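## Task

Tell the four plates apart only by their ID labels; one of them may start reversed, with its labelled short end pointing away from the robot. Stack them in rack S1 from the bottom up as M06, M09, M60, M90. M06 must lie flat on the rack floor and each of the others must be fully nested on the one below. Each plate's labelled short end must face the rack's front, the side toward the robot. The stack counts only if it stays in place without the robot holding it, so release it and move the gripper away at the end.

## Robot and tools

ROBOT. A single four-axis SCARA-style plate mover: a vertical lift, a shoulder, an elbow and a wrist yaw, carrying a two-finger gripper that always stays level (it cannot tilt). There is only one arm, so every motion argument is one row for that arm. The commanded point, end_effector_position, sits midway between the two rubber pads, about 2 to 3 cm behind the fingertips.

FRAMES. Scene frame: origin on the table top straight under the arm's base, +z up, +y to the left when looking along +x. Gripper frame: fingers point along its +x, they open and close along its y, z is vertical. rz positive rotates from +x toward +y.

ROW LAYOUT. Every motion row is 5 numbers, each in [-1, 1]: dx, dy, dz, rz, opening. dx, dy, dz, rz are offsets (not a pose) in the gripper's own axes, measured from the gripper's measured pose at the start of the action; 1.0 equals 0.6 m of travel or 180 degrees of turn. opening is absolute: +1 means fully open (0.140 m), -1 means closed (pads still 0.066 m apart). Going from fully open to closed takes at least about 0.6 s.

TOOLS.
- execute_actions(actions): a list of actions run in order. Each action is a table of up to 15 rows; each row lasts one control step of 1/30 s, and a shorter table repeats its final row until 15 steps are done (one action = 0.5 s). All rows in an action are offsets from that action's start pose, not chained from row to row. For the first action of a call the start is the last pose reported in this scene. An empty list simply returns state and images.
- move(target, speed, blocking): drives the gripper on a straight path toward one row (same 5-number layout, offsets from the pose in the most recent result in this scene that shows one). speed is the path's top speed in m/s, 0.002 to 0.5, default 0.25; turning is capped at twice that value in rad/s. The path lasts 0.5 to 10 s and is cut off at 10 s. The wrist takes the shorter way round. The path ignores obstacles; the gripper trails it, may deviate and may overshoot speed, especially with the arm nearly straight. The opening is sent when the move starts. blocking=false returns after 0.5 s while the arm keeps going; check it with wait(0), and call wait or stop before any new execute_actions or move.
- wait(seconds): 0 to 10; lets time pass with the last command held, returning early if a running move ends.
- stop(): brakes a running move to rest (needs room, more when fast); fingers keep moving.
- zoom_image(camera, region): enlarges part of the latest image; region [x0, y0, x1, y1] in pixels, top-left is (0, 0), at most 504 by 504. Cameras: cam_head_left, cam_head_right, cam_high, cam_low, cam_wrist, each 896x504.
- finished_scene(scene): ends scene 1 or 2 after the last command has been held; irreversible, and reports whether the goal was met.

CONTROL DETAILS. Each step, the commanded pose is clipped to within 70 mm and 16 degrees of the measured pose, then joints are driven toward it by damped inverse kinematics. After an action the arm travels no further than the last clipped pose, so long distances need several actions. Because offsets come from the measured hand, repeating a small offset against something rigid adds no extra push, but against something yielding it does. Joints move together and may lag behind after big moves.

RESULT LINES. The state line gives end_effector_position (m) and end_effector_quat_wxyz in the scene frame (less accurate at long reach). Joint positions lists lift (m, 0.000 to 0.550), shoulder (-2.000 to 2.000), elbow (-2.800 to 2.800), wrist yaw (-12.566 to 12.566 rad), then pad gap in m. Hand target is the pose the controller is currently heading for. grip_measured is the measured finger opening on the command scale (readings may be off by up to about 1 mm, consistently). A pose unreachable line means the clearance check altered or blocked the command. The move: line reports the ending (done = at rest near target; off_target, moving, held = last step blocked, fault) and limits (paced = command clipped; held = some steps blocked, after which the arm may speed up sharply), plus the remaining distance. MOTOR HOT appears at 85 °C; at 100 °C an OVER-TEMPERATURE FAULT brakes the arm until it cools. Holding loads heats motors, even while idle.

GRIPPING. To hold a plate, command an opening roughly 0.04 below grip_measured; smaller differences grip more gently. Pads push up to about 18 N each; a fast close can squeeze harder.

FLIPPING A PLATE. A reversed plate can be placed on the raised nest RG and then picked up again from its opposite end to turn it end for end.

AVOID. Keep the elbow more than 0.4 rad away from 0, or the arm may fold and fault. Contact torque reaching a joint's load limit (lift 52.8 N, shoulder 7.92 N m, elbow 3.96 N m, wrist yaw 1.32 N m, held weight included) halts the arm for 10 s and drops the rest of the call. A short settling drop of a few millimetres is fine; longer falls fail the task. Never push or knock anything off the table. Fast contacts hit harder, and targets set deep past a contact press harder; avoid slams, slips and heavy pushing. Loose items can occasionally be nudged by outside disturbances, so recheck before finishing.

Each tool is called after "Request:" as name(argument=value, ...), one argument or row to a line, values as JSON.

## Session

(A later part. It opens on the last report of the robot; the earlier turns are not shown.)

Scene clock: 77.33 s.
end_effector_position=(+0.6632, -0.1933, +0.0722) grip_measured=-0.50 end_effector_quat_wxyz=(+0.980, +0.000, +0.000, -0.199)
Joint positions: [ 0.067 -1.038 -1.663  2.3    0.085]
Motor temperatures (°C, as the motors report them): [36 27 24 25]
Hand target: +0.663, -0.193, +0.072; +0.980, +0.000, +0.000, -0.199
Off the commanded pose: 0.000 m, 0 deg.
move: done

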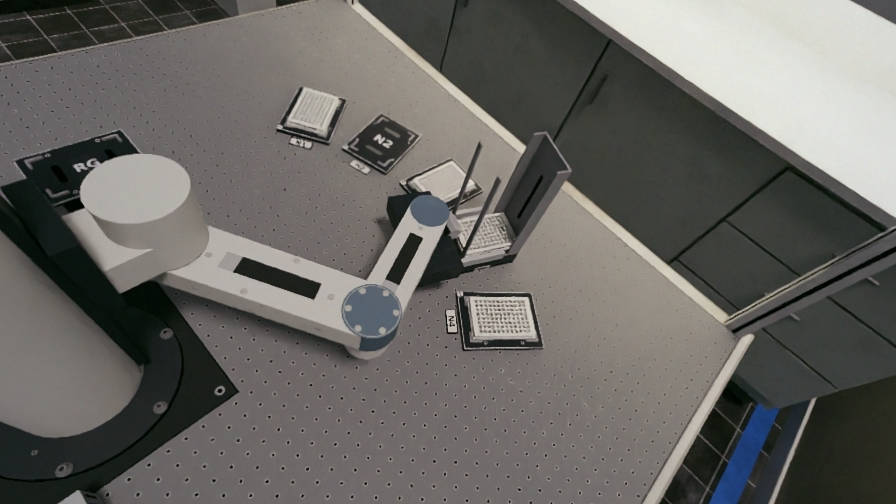

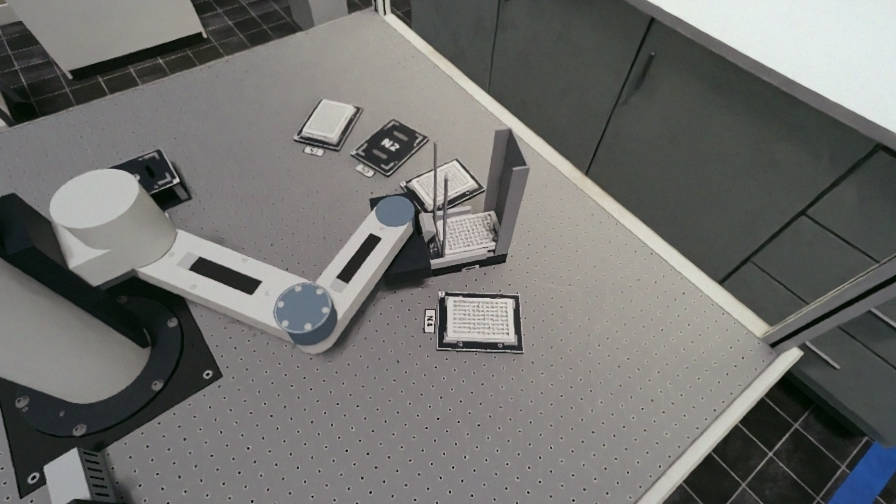

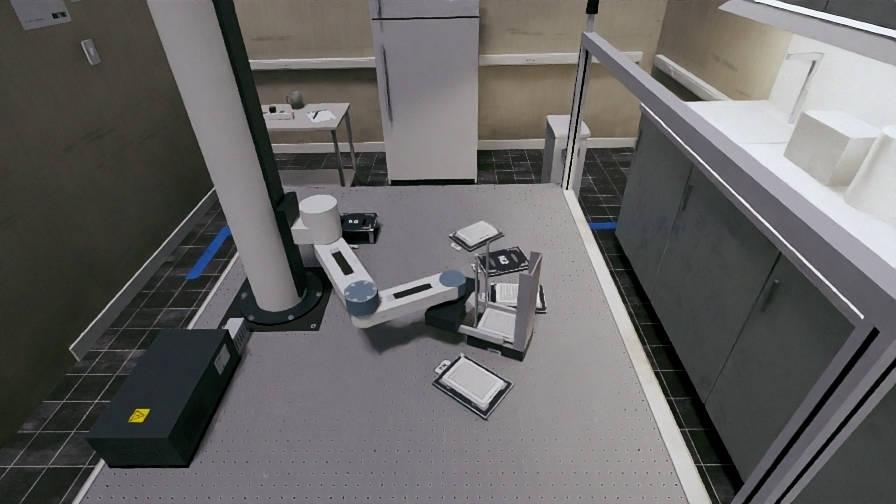

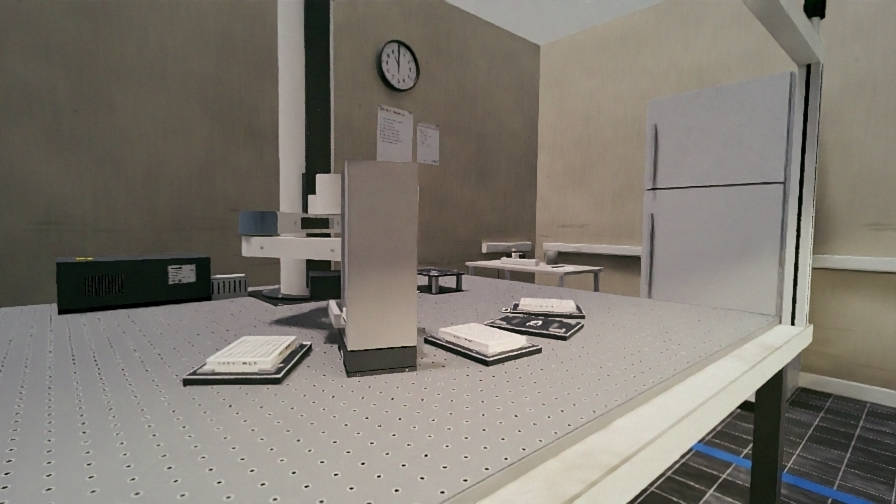

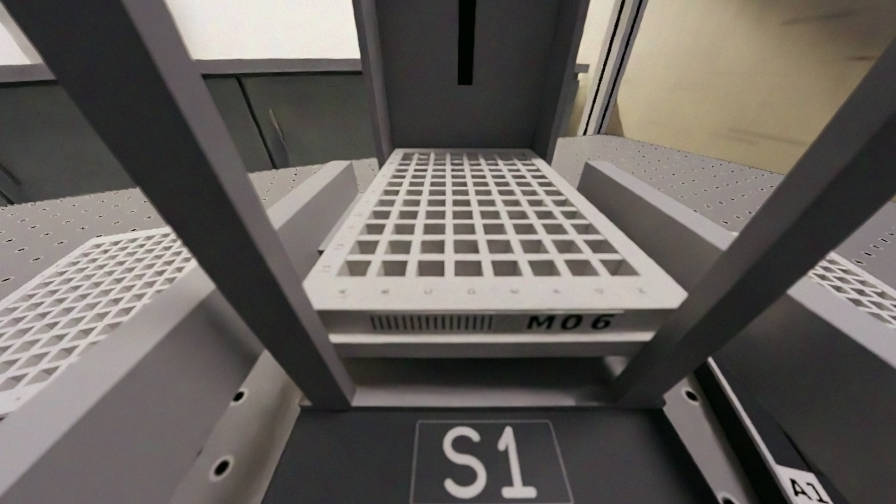

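Request:
move(
  target=[0, 0, -0.0175, 0, -0.55],
  speed=0.01,
)

Scene clock: 82.70 s.
end_effector_position=(+0.6632, -0.1933, +0.0617) grip_measured=-0.50 end_effector_quat_wxyz=(+0.980, +0.000, +0.000, -0.199)
Joint positions: [ 0.057 -1.038 -1.663  2.3    0.085]
Motor temperatures (°C, as the motors report them): [36 27 24 25]
Hand target: +0.663, -0.193, +0.062; +0.980, +0.000, +0.000, -0.199
Off the commanded pose: 0.000 m, 0 deg.
move: done

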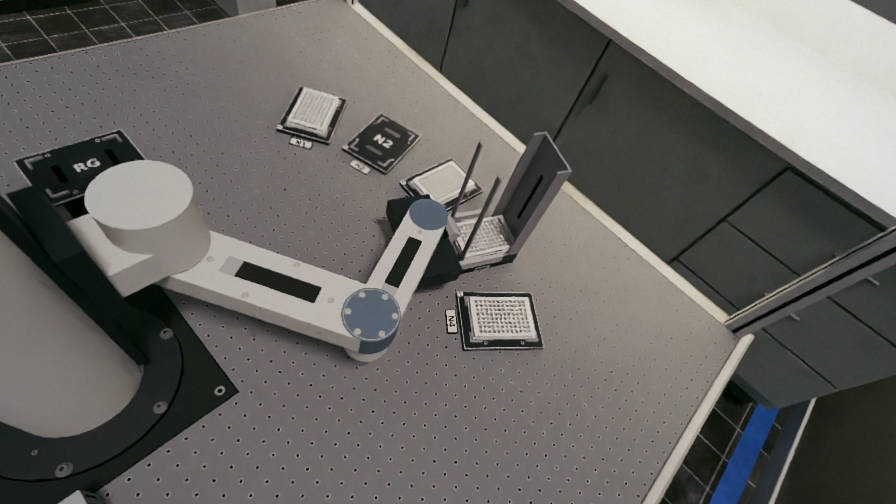

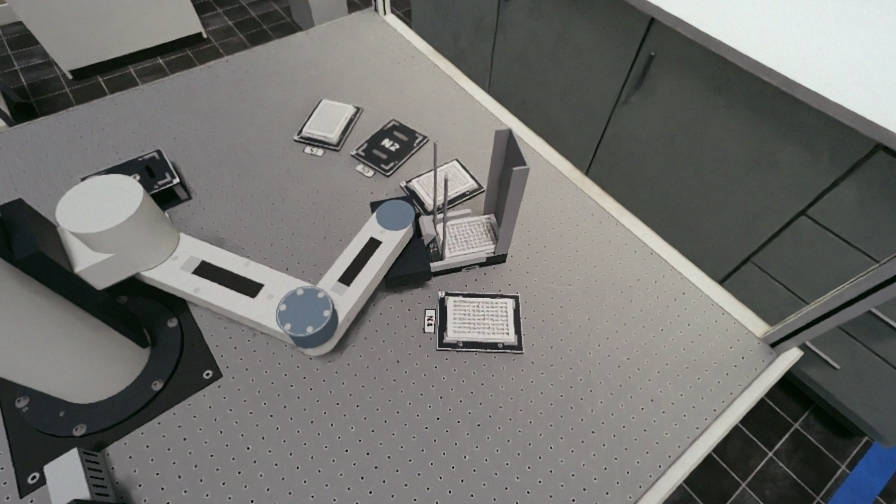

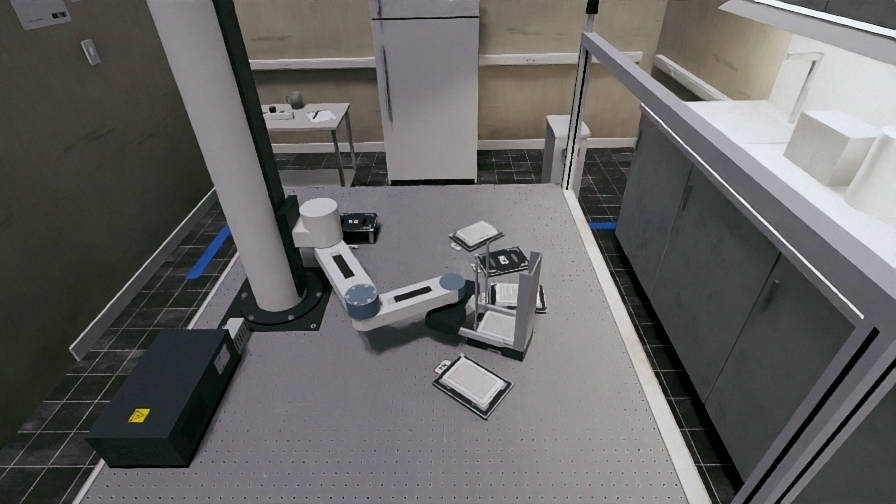

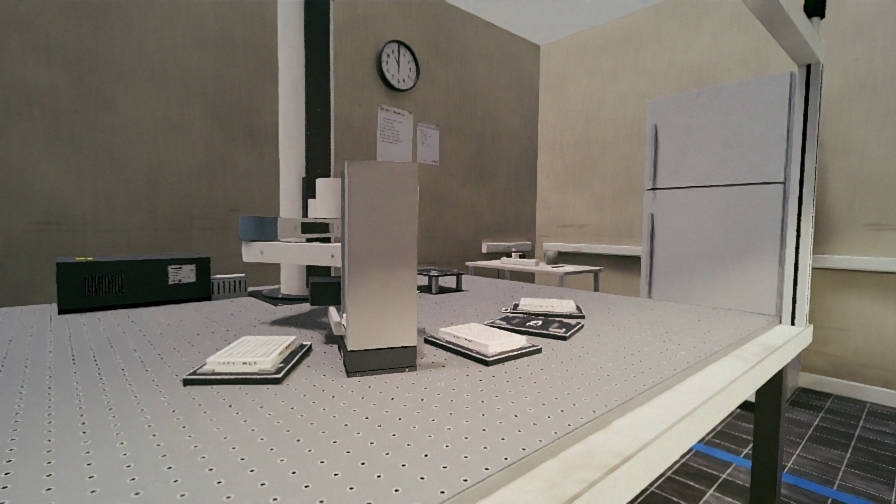

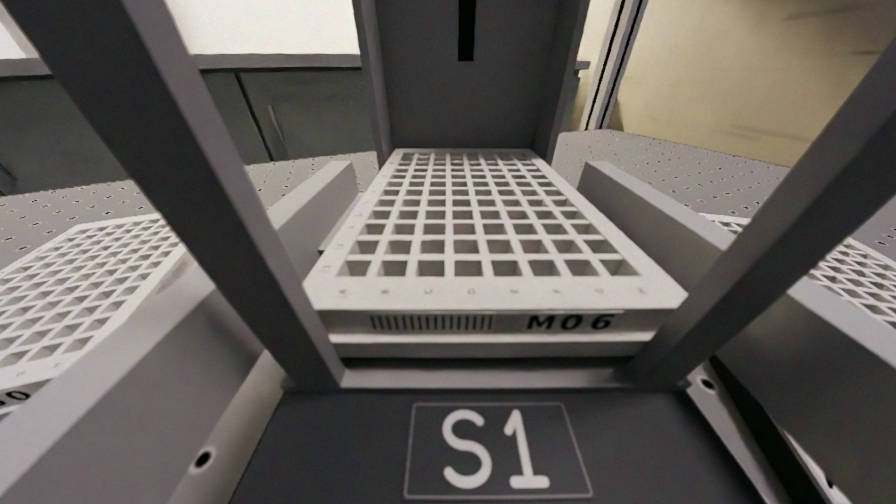

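Request:
move(
  target=[0, 0, -0.0095, 0, -0.55],
  speed=0.007,
)

Scene clock: 86.47 s.
end_effector_position=(+0.6632, -0.1933, +0.0562) grip_measured=-0.50 end_effector_quat_wxyz=(+0.980, +0.000, +0.000, -0.199)
Joint positions: [ 0.051 -1.038 -1.663  2.3    0.085]
Motor temperatures (°C, as the motors report them): [36 27 24 25]
Hand target: +0.663, -0.193, +0.056; +0.980, +0.000, +0.000, -0.199
Off the commanded pose: 0.000 m, 0 deg.
move: done

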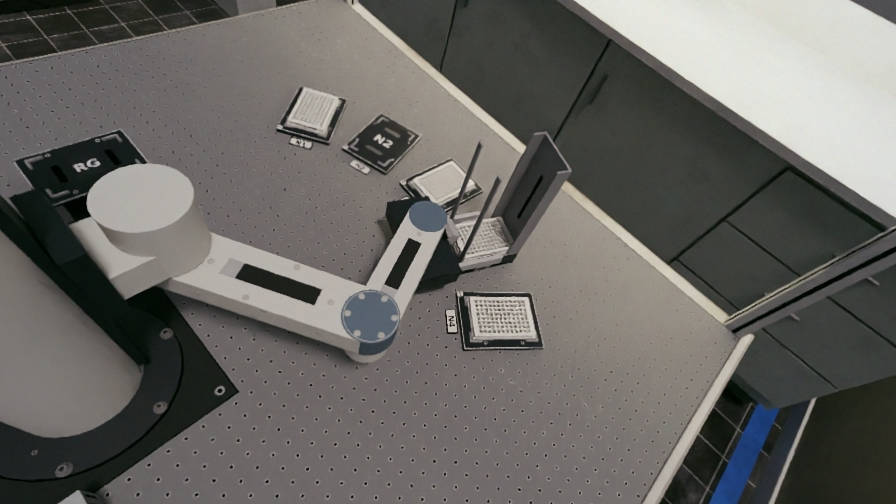

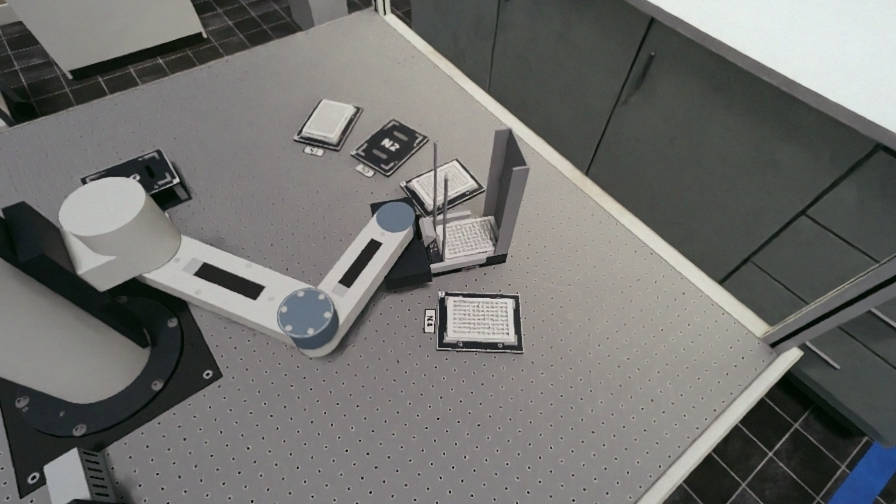

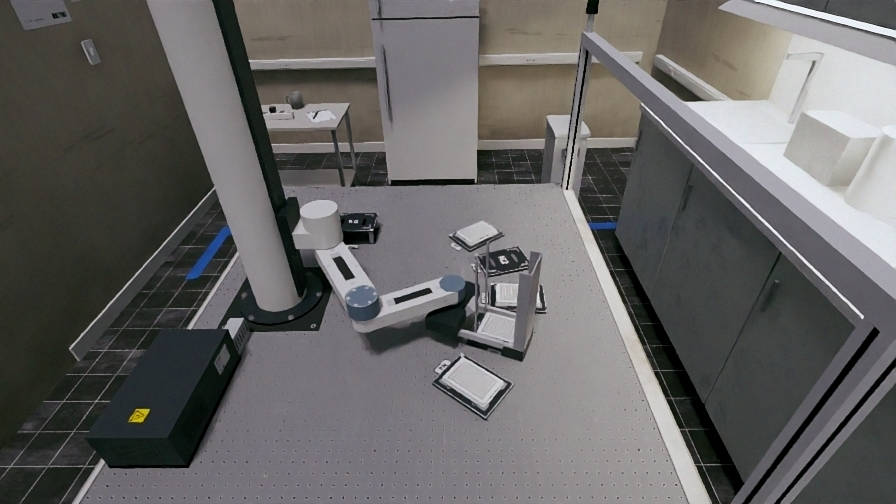

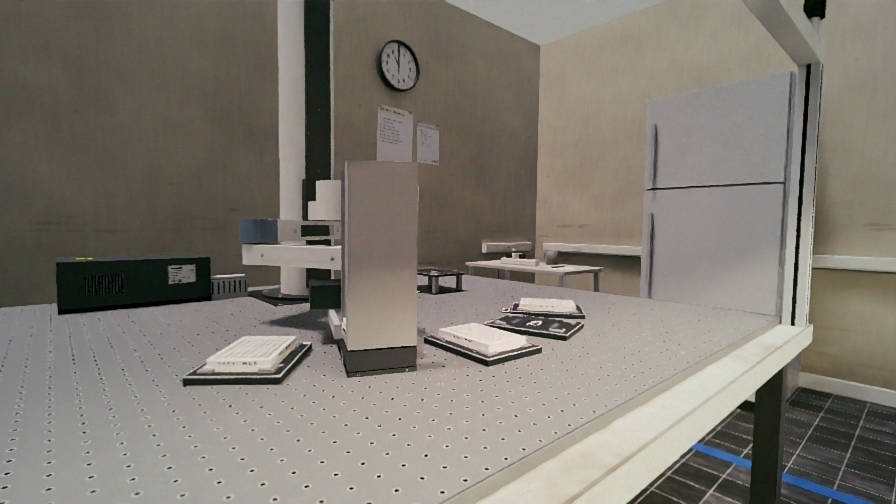

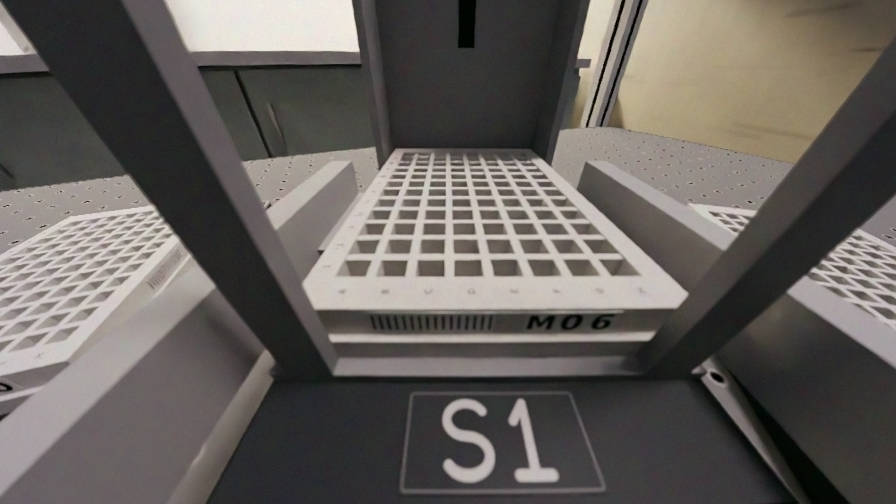

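Request:
move(
  target=[0, 0, 0.001, 0, 0.2],
)

Request:
move(
  target=[-0.2167, 0, 0.006, 0, 0.2],
)

Request:
move(
  target=[-0.0227, -0.2222, 0.006, -0.0974, 0.2],
)

Scene clock: 94.37 s.
end_effector_position=(+0.6632, -0.1933, +0.0567) grip_measured=+0.20 end_effector_quat_wxyz=(+0.980, +0.000, +0.000, -0.199)
Joint positions: [ 0.052 -1.038 -1.663  2.3    0.11 ]
Motor temperatures (°C, as the motors report them): [36 27 24 25]
Hand target: +0.663, -0.193, +0.057; +0.980, +0.000, +0.000, -0.199
Off the commanded pose: 0.000 m, 0 deg.
move: done

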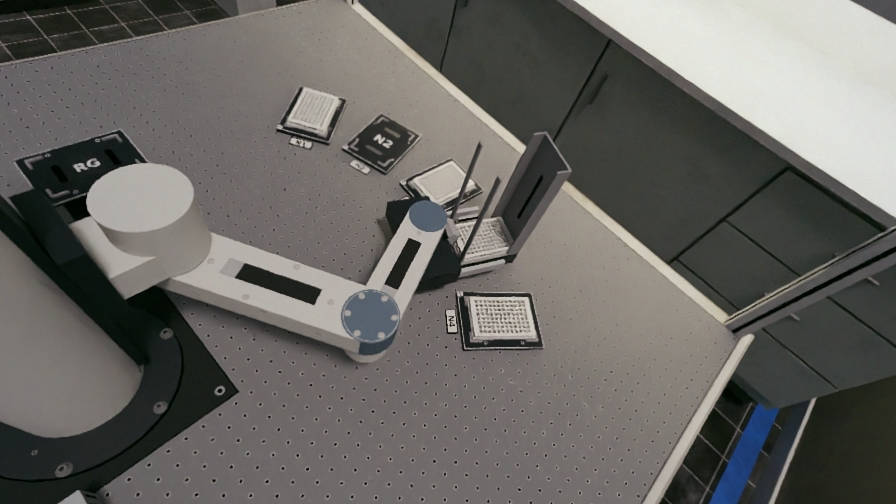

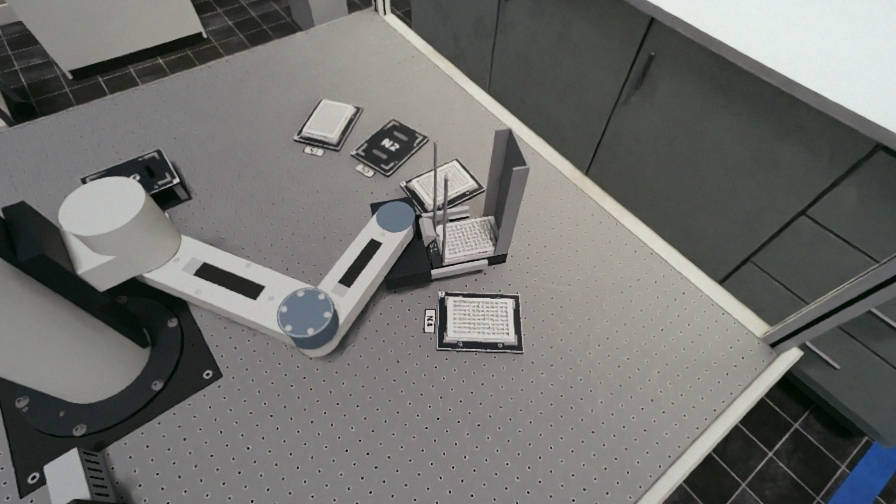

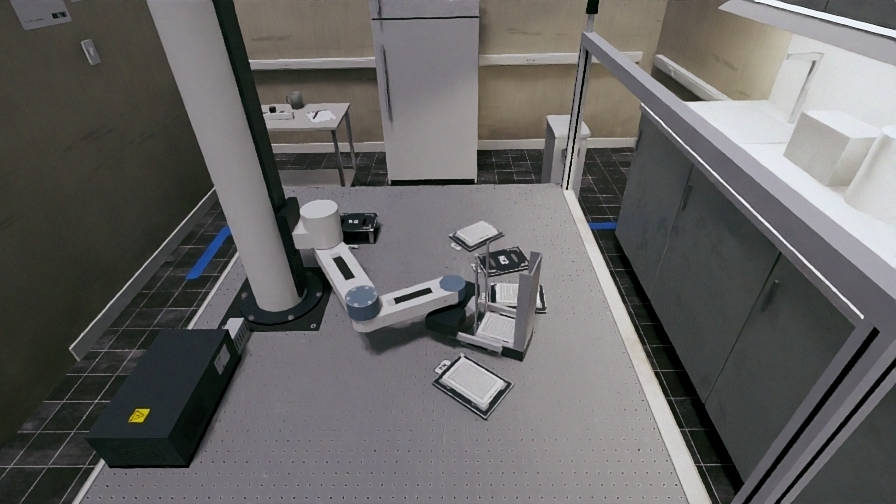

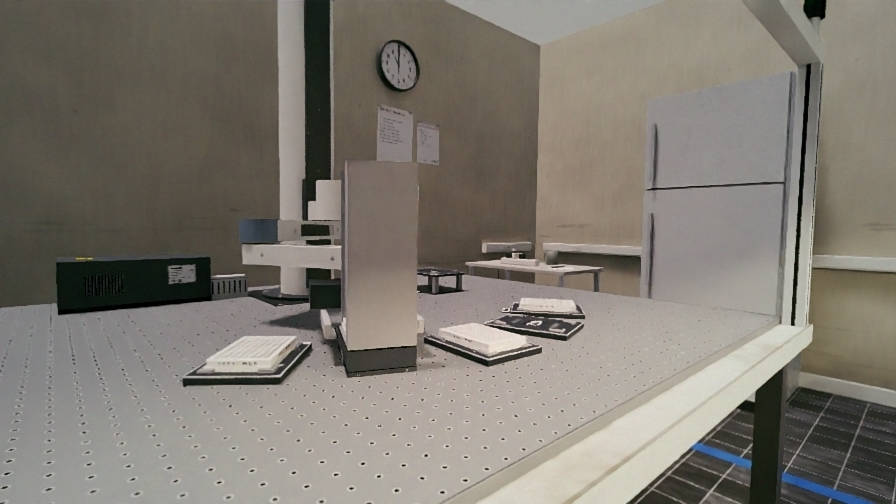

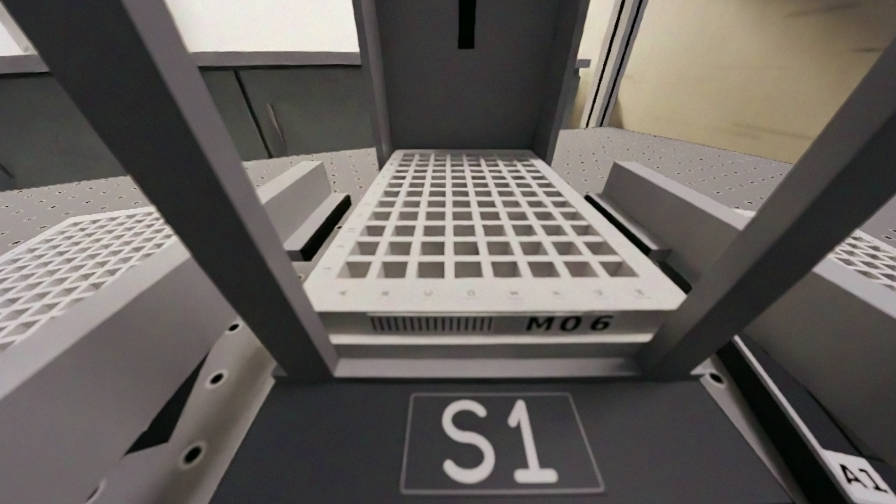

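Scene clock: 95.27 s.
end_effector_position=(+0.5435, -0.1424, +0.0603) grip_measured=+0.20 end_effector_quat_wxyz=(+0.980, +0.000, +0.000, -0.199)
Joint positions: [ 0.055 -1.277 -1.015  1.892  0.11 ]
Motor temperatures (°C, as the motors report them): [36 27 24 25]
Hand target: +0.543, -0.142, +0.060; +0.980, +0.000, +0.000, -0.199
Off the commanded pose: 0.000 m, 0 deg.
move: done

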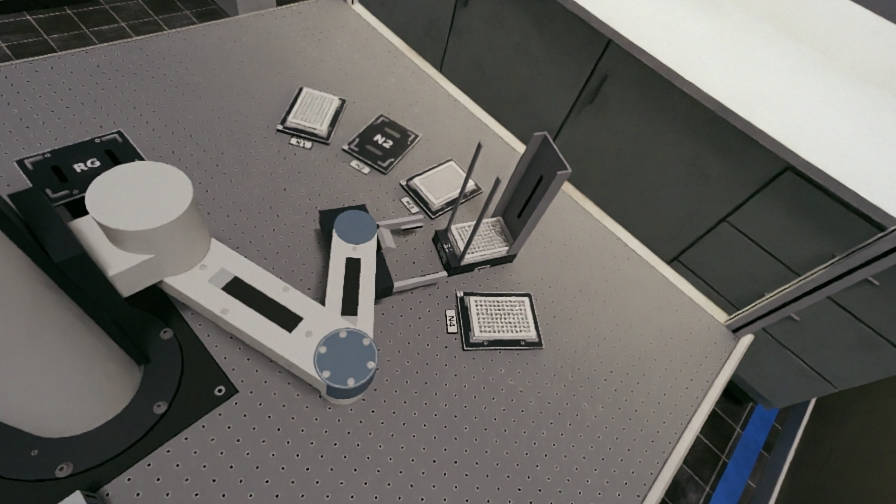

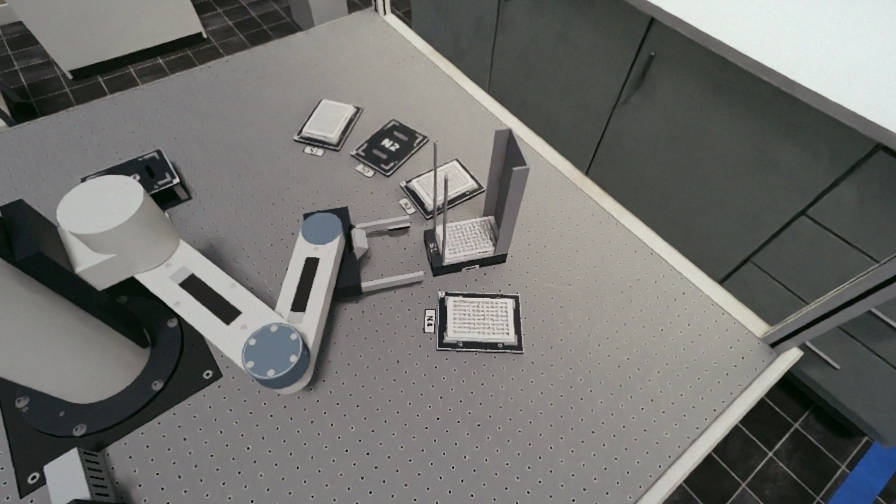

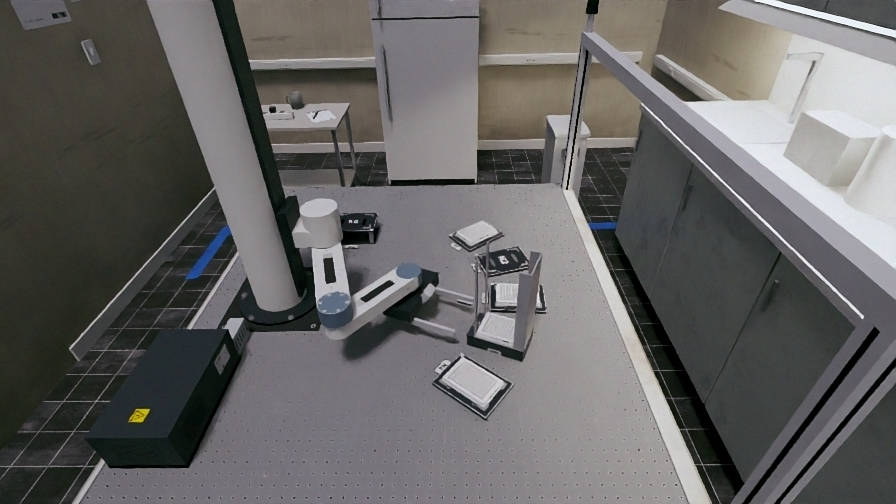

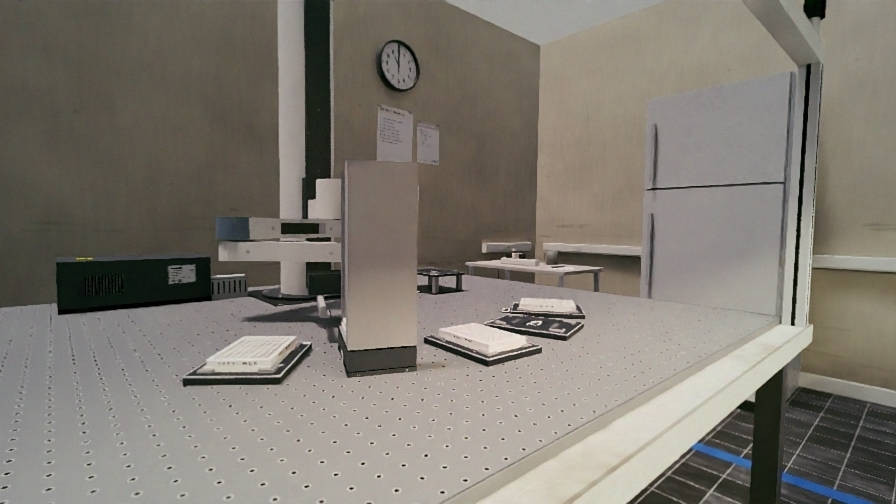

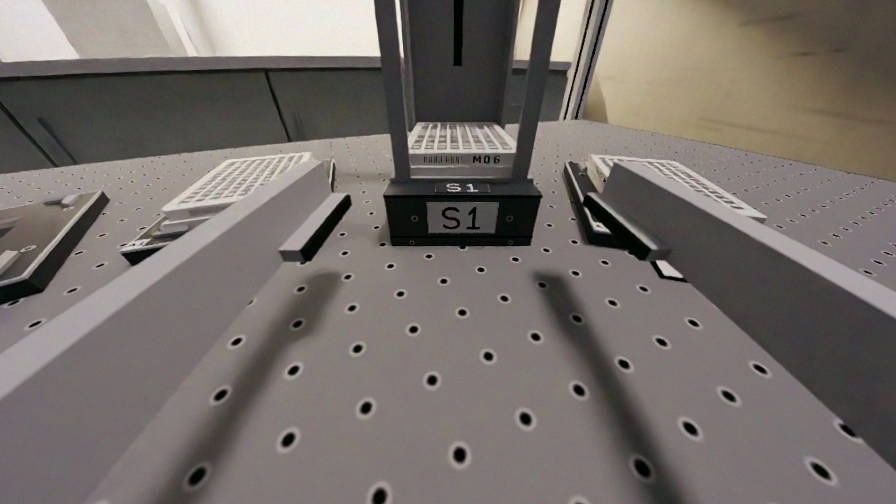

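Scene clock: 96.23 s.
end_effector_position=(+0.4788, -0.2599, +0.0638) grip_measured=+0.20 end_effector_quat_wxyz=(+0.938, +0.000, +0.000, -0.346)
Joint positions: [ 0.059 -1.627 -1.036  1.956  0.11 ]
Motor temperatures (°C, as the motors report them): [36 27 24 25]
Hand target: +0.479, -0.260, +0.064; +0.938, +0.000, +0.000, -0.346
Off the commanded pose: 0.000 m, 0 deg.
move: done

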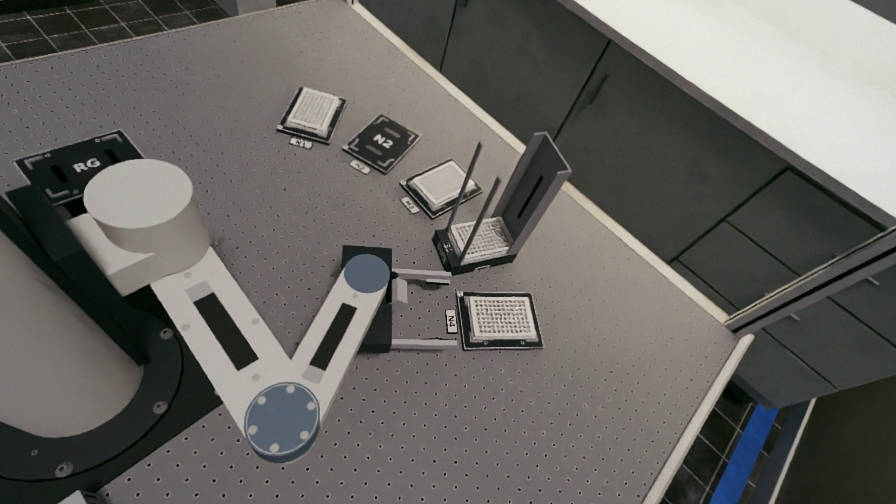

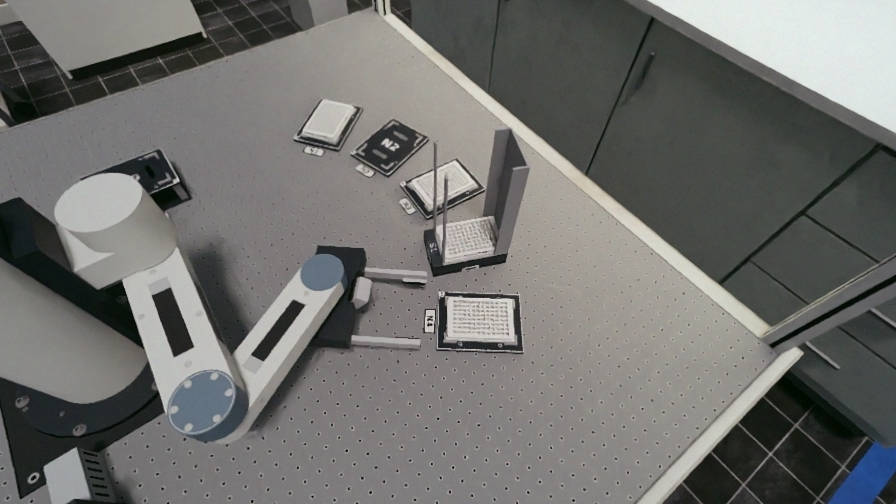

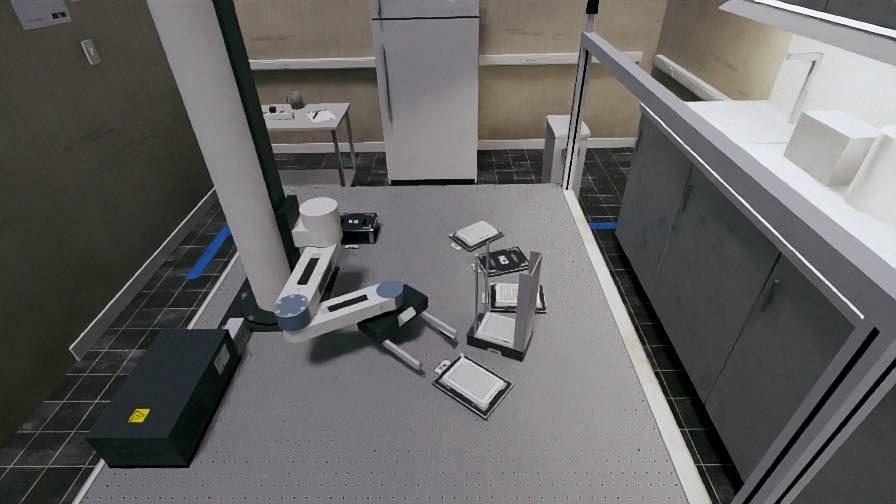

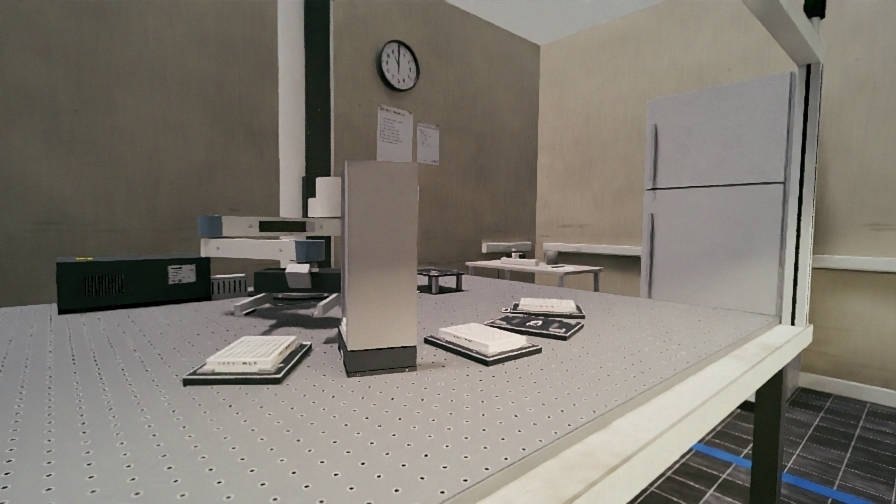

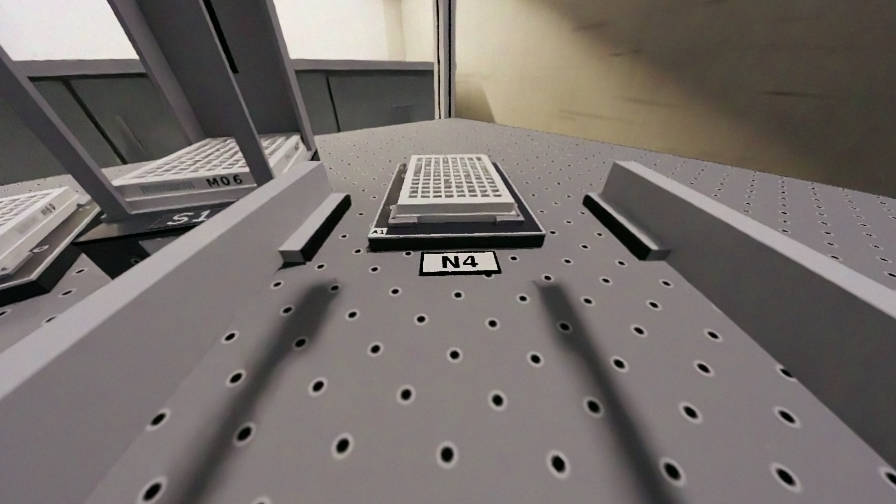

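Request:
move(
  target=[0.21, 0.0093, -0.033, 0.008, 0.2],
  speed=0.2,
)

Scene clock: 106.13 s.
end_effector_position=(+0.5782, -0.3377, +0.0440) grip_measured=+0.20 end_effector_quat_wxyz=(+0.942, +0.000, +0.000, -0.335)
Joint positions: [ 0.039 -1.37  -1.667  2.355  0.11 ]
Motor temperatures (°C, as the motors report them): [36 27 24 25]
Hand target: +0.578, -0.338, +0.044; +0.942, +0.000, +0.000, -0.334
Off the commanded pose: 0.000 m, 0 deg.
move: done

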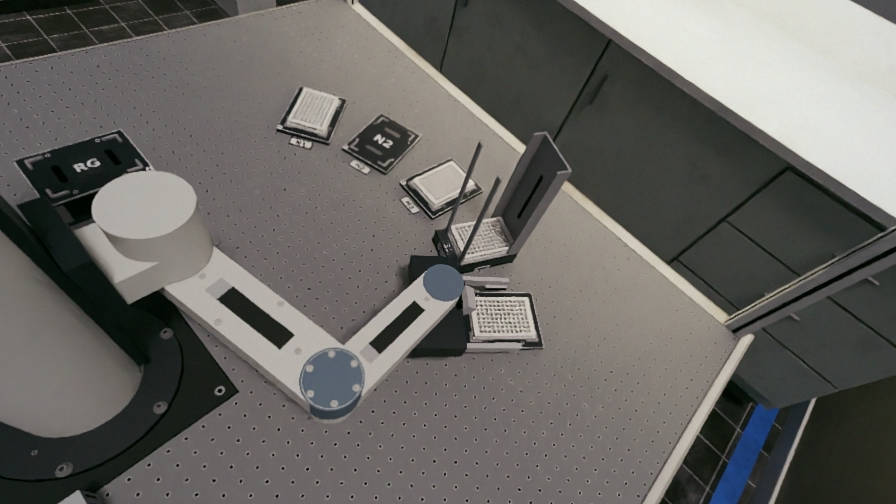

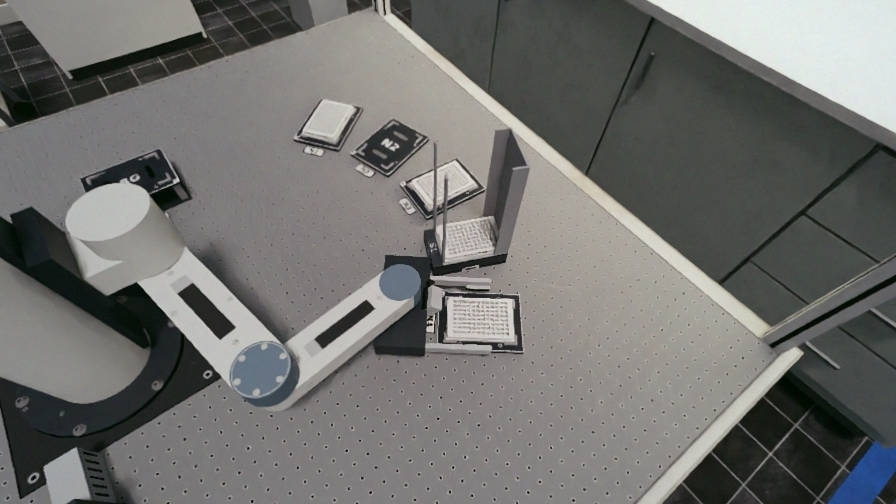

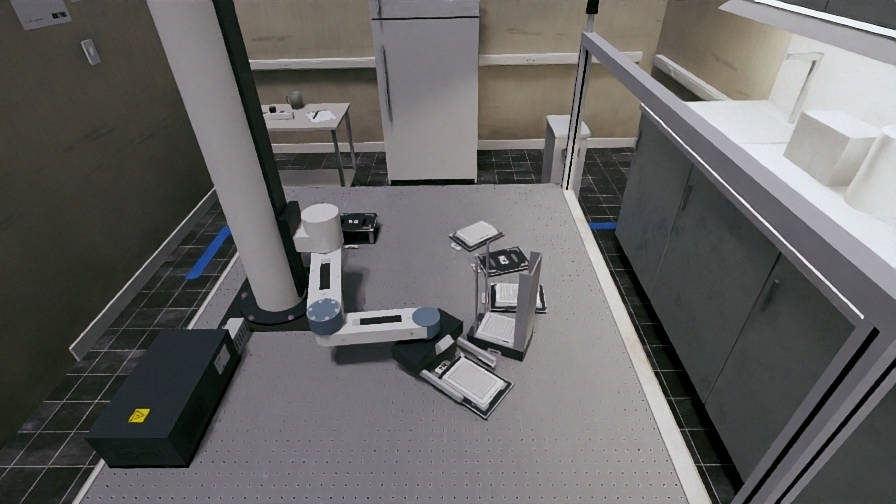

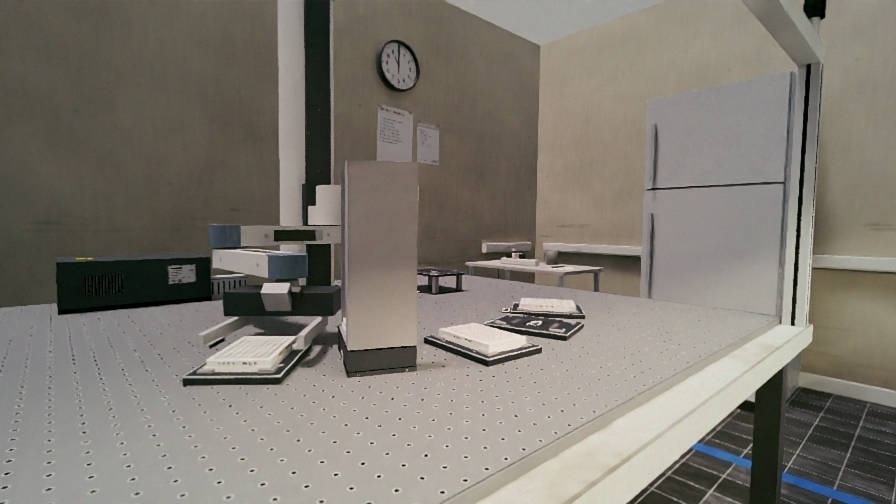

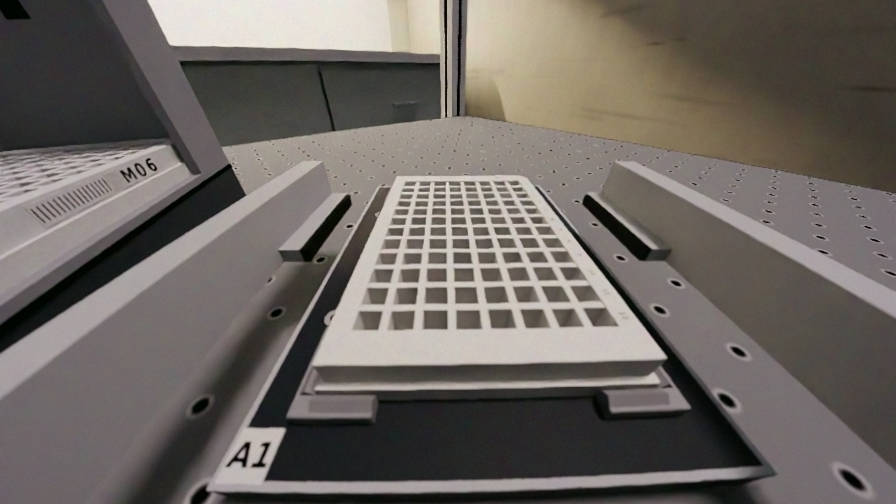

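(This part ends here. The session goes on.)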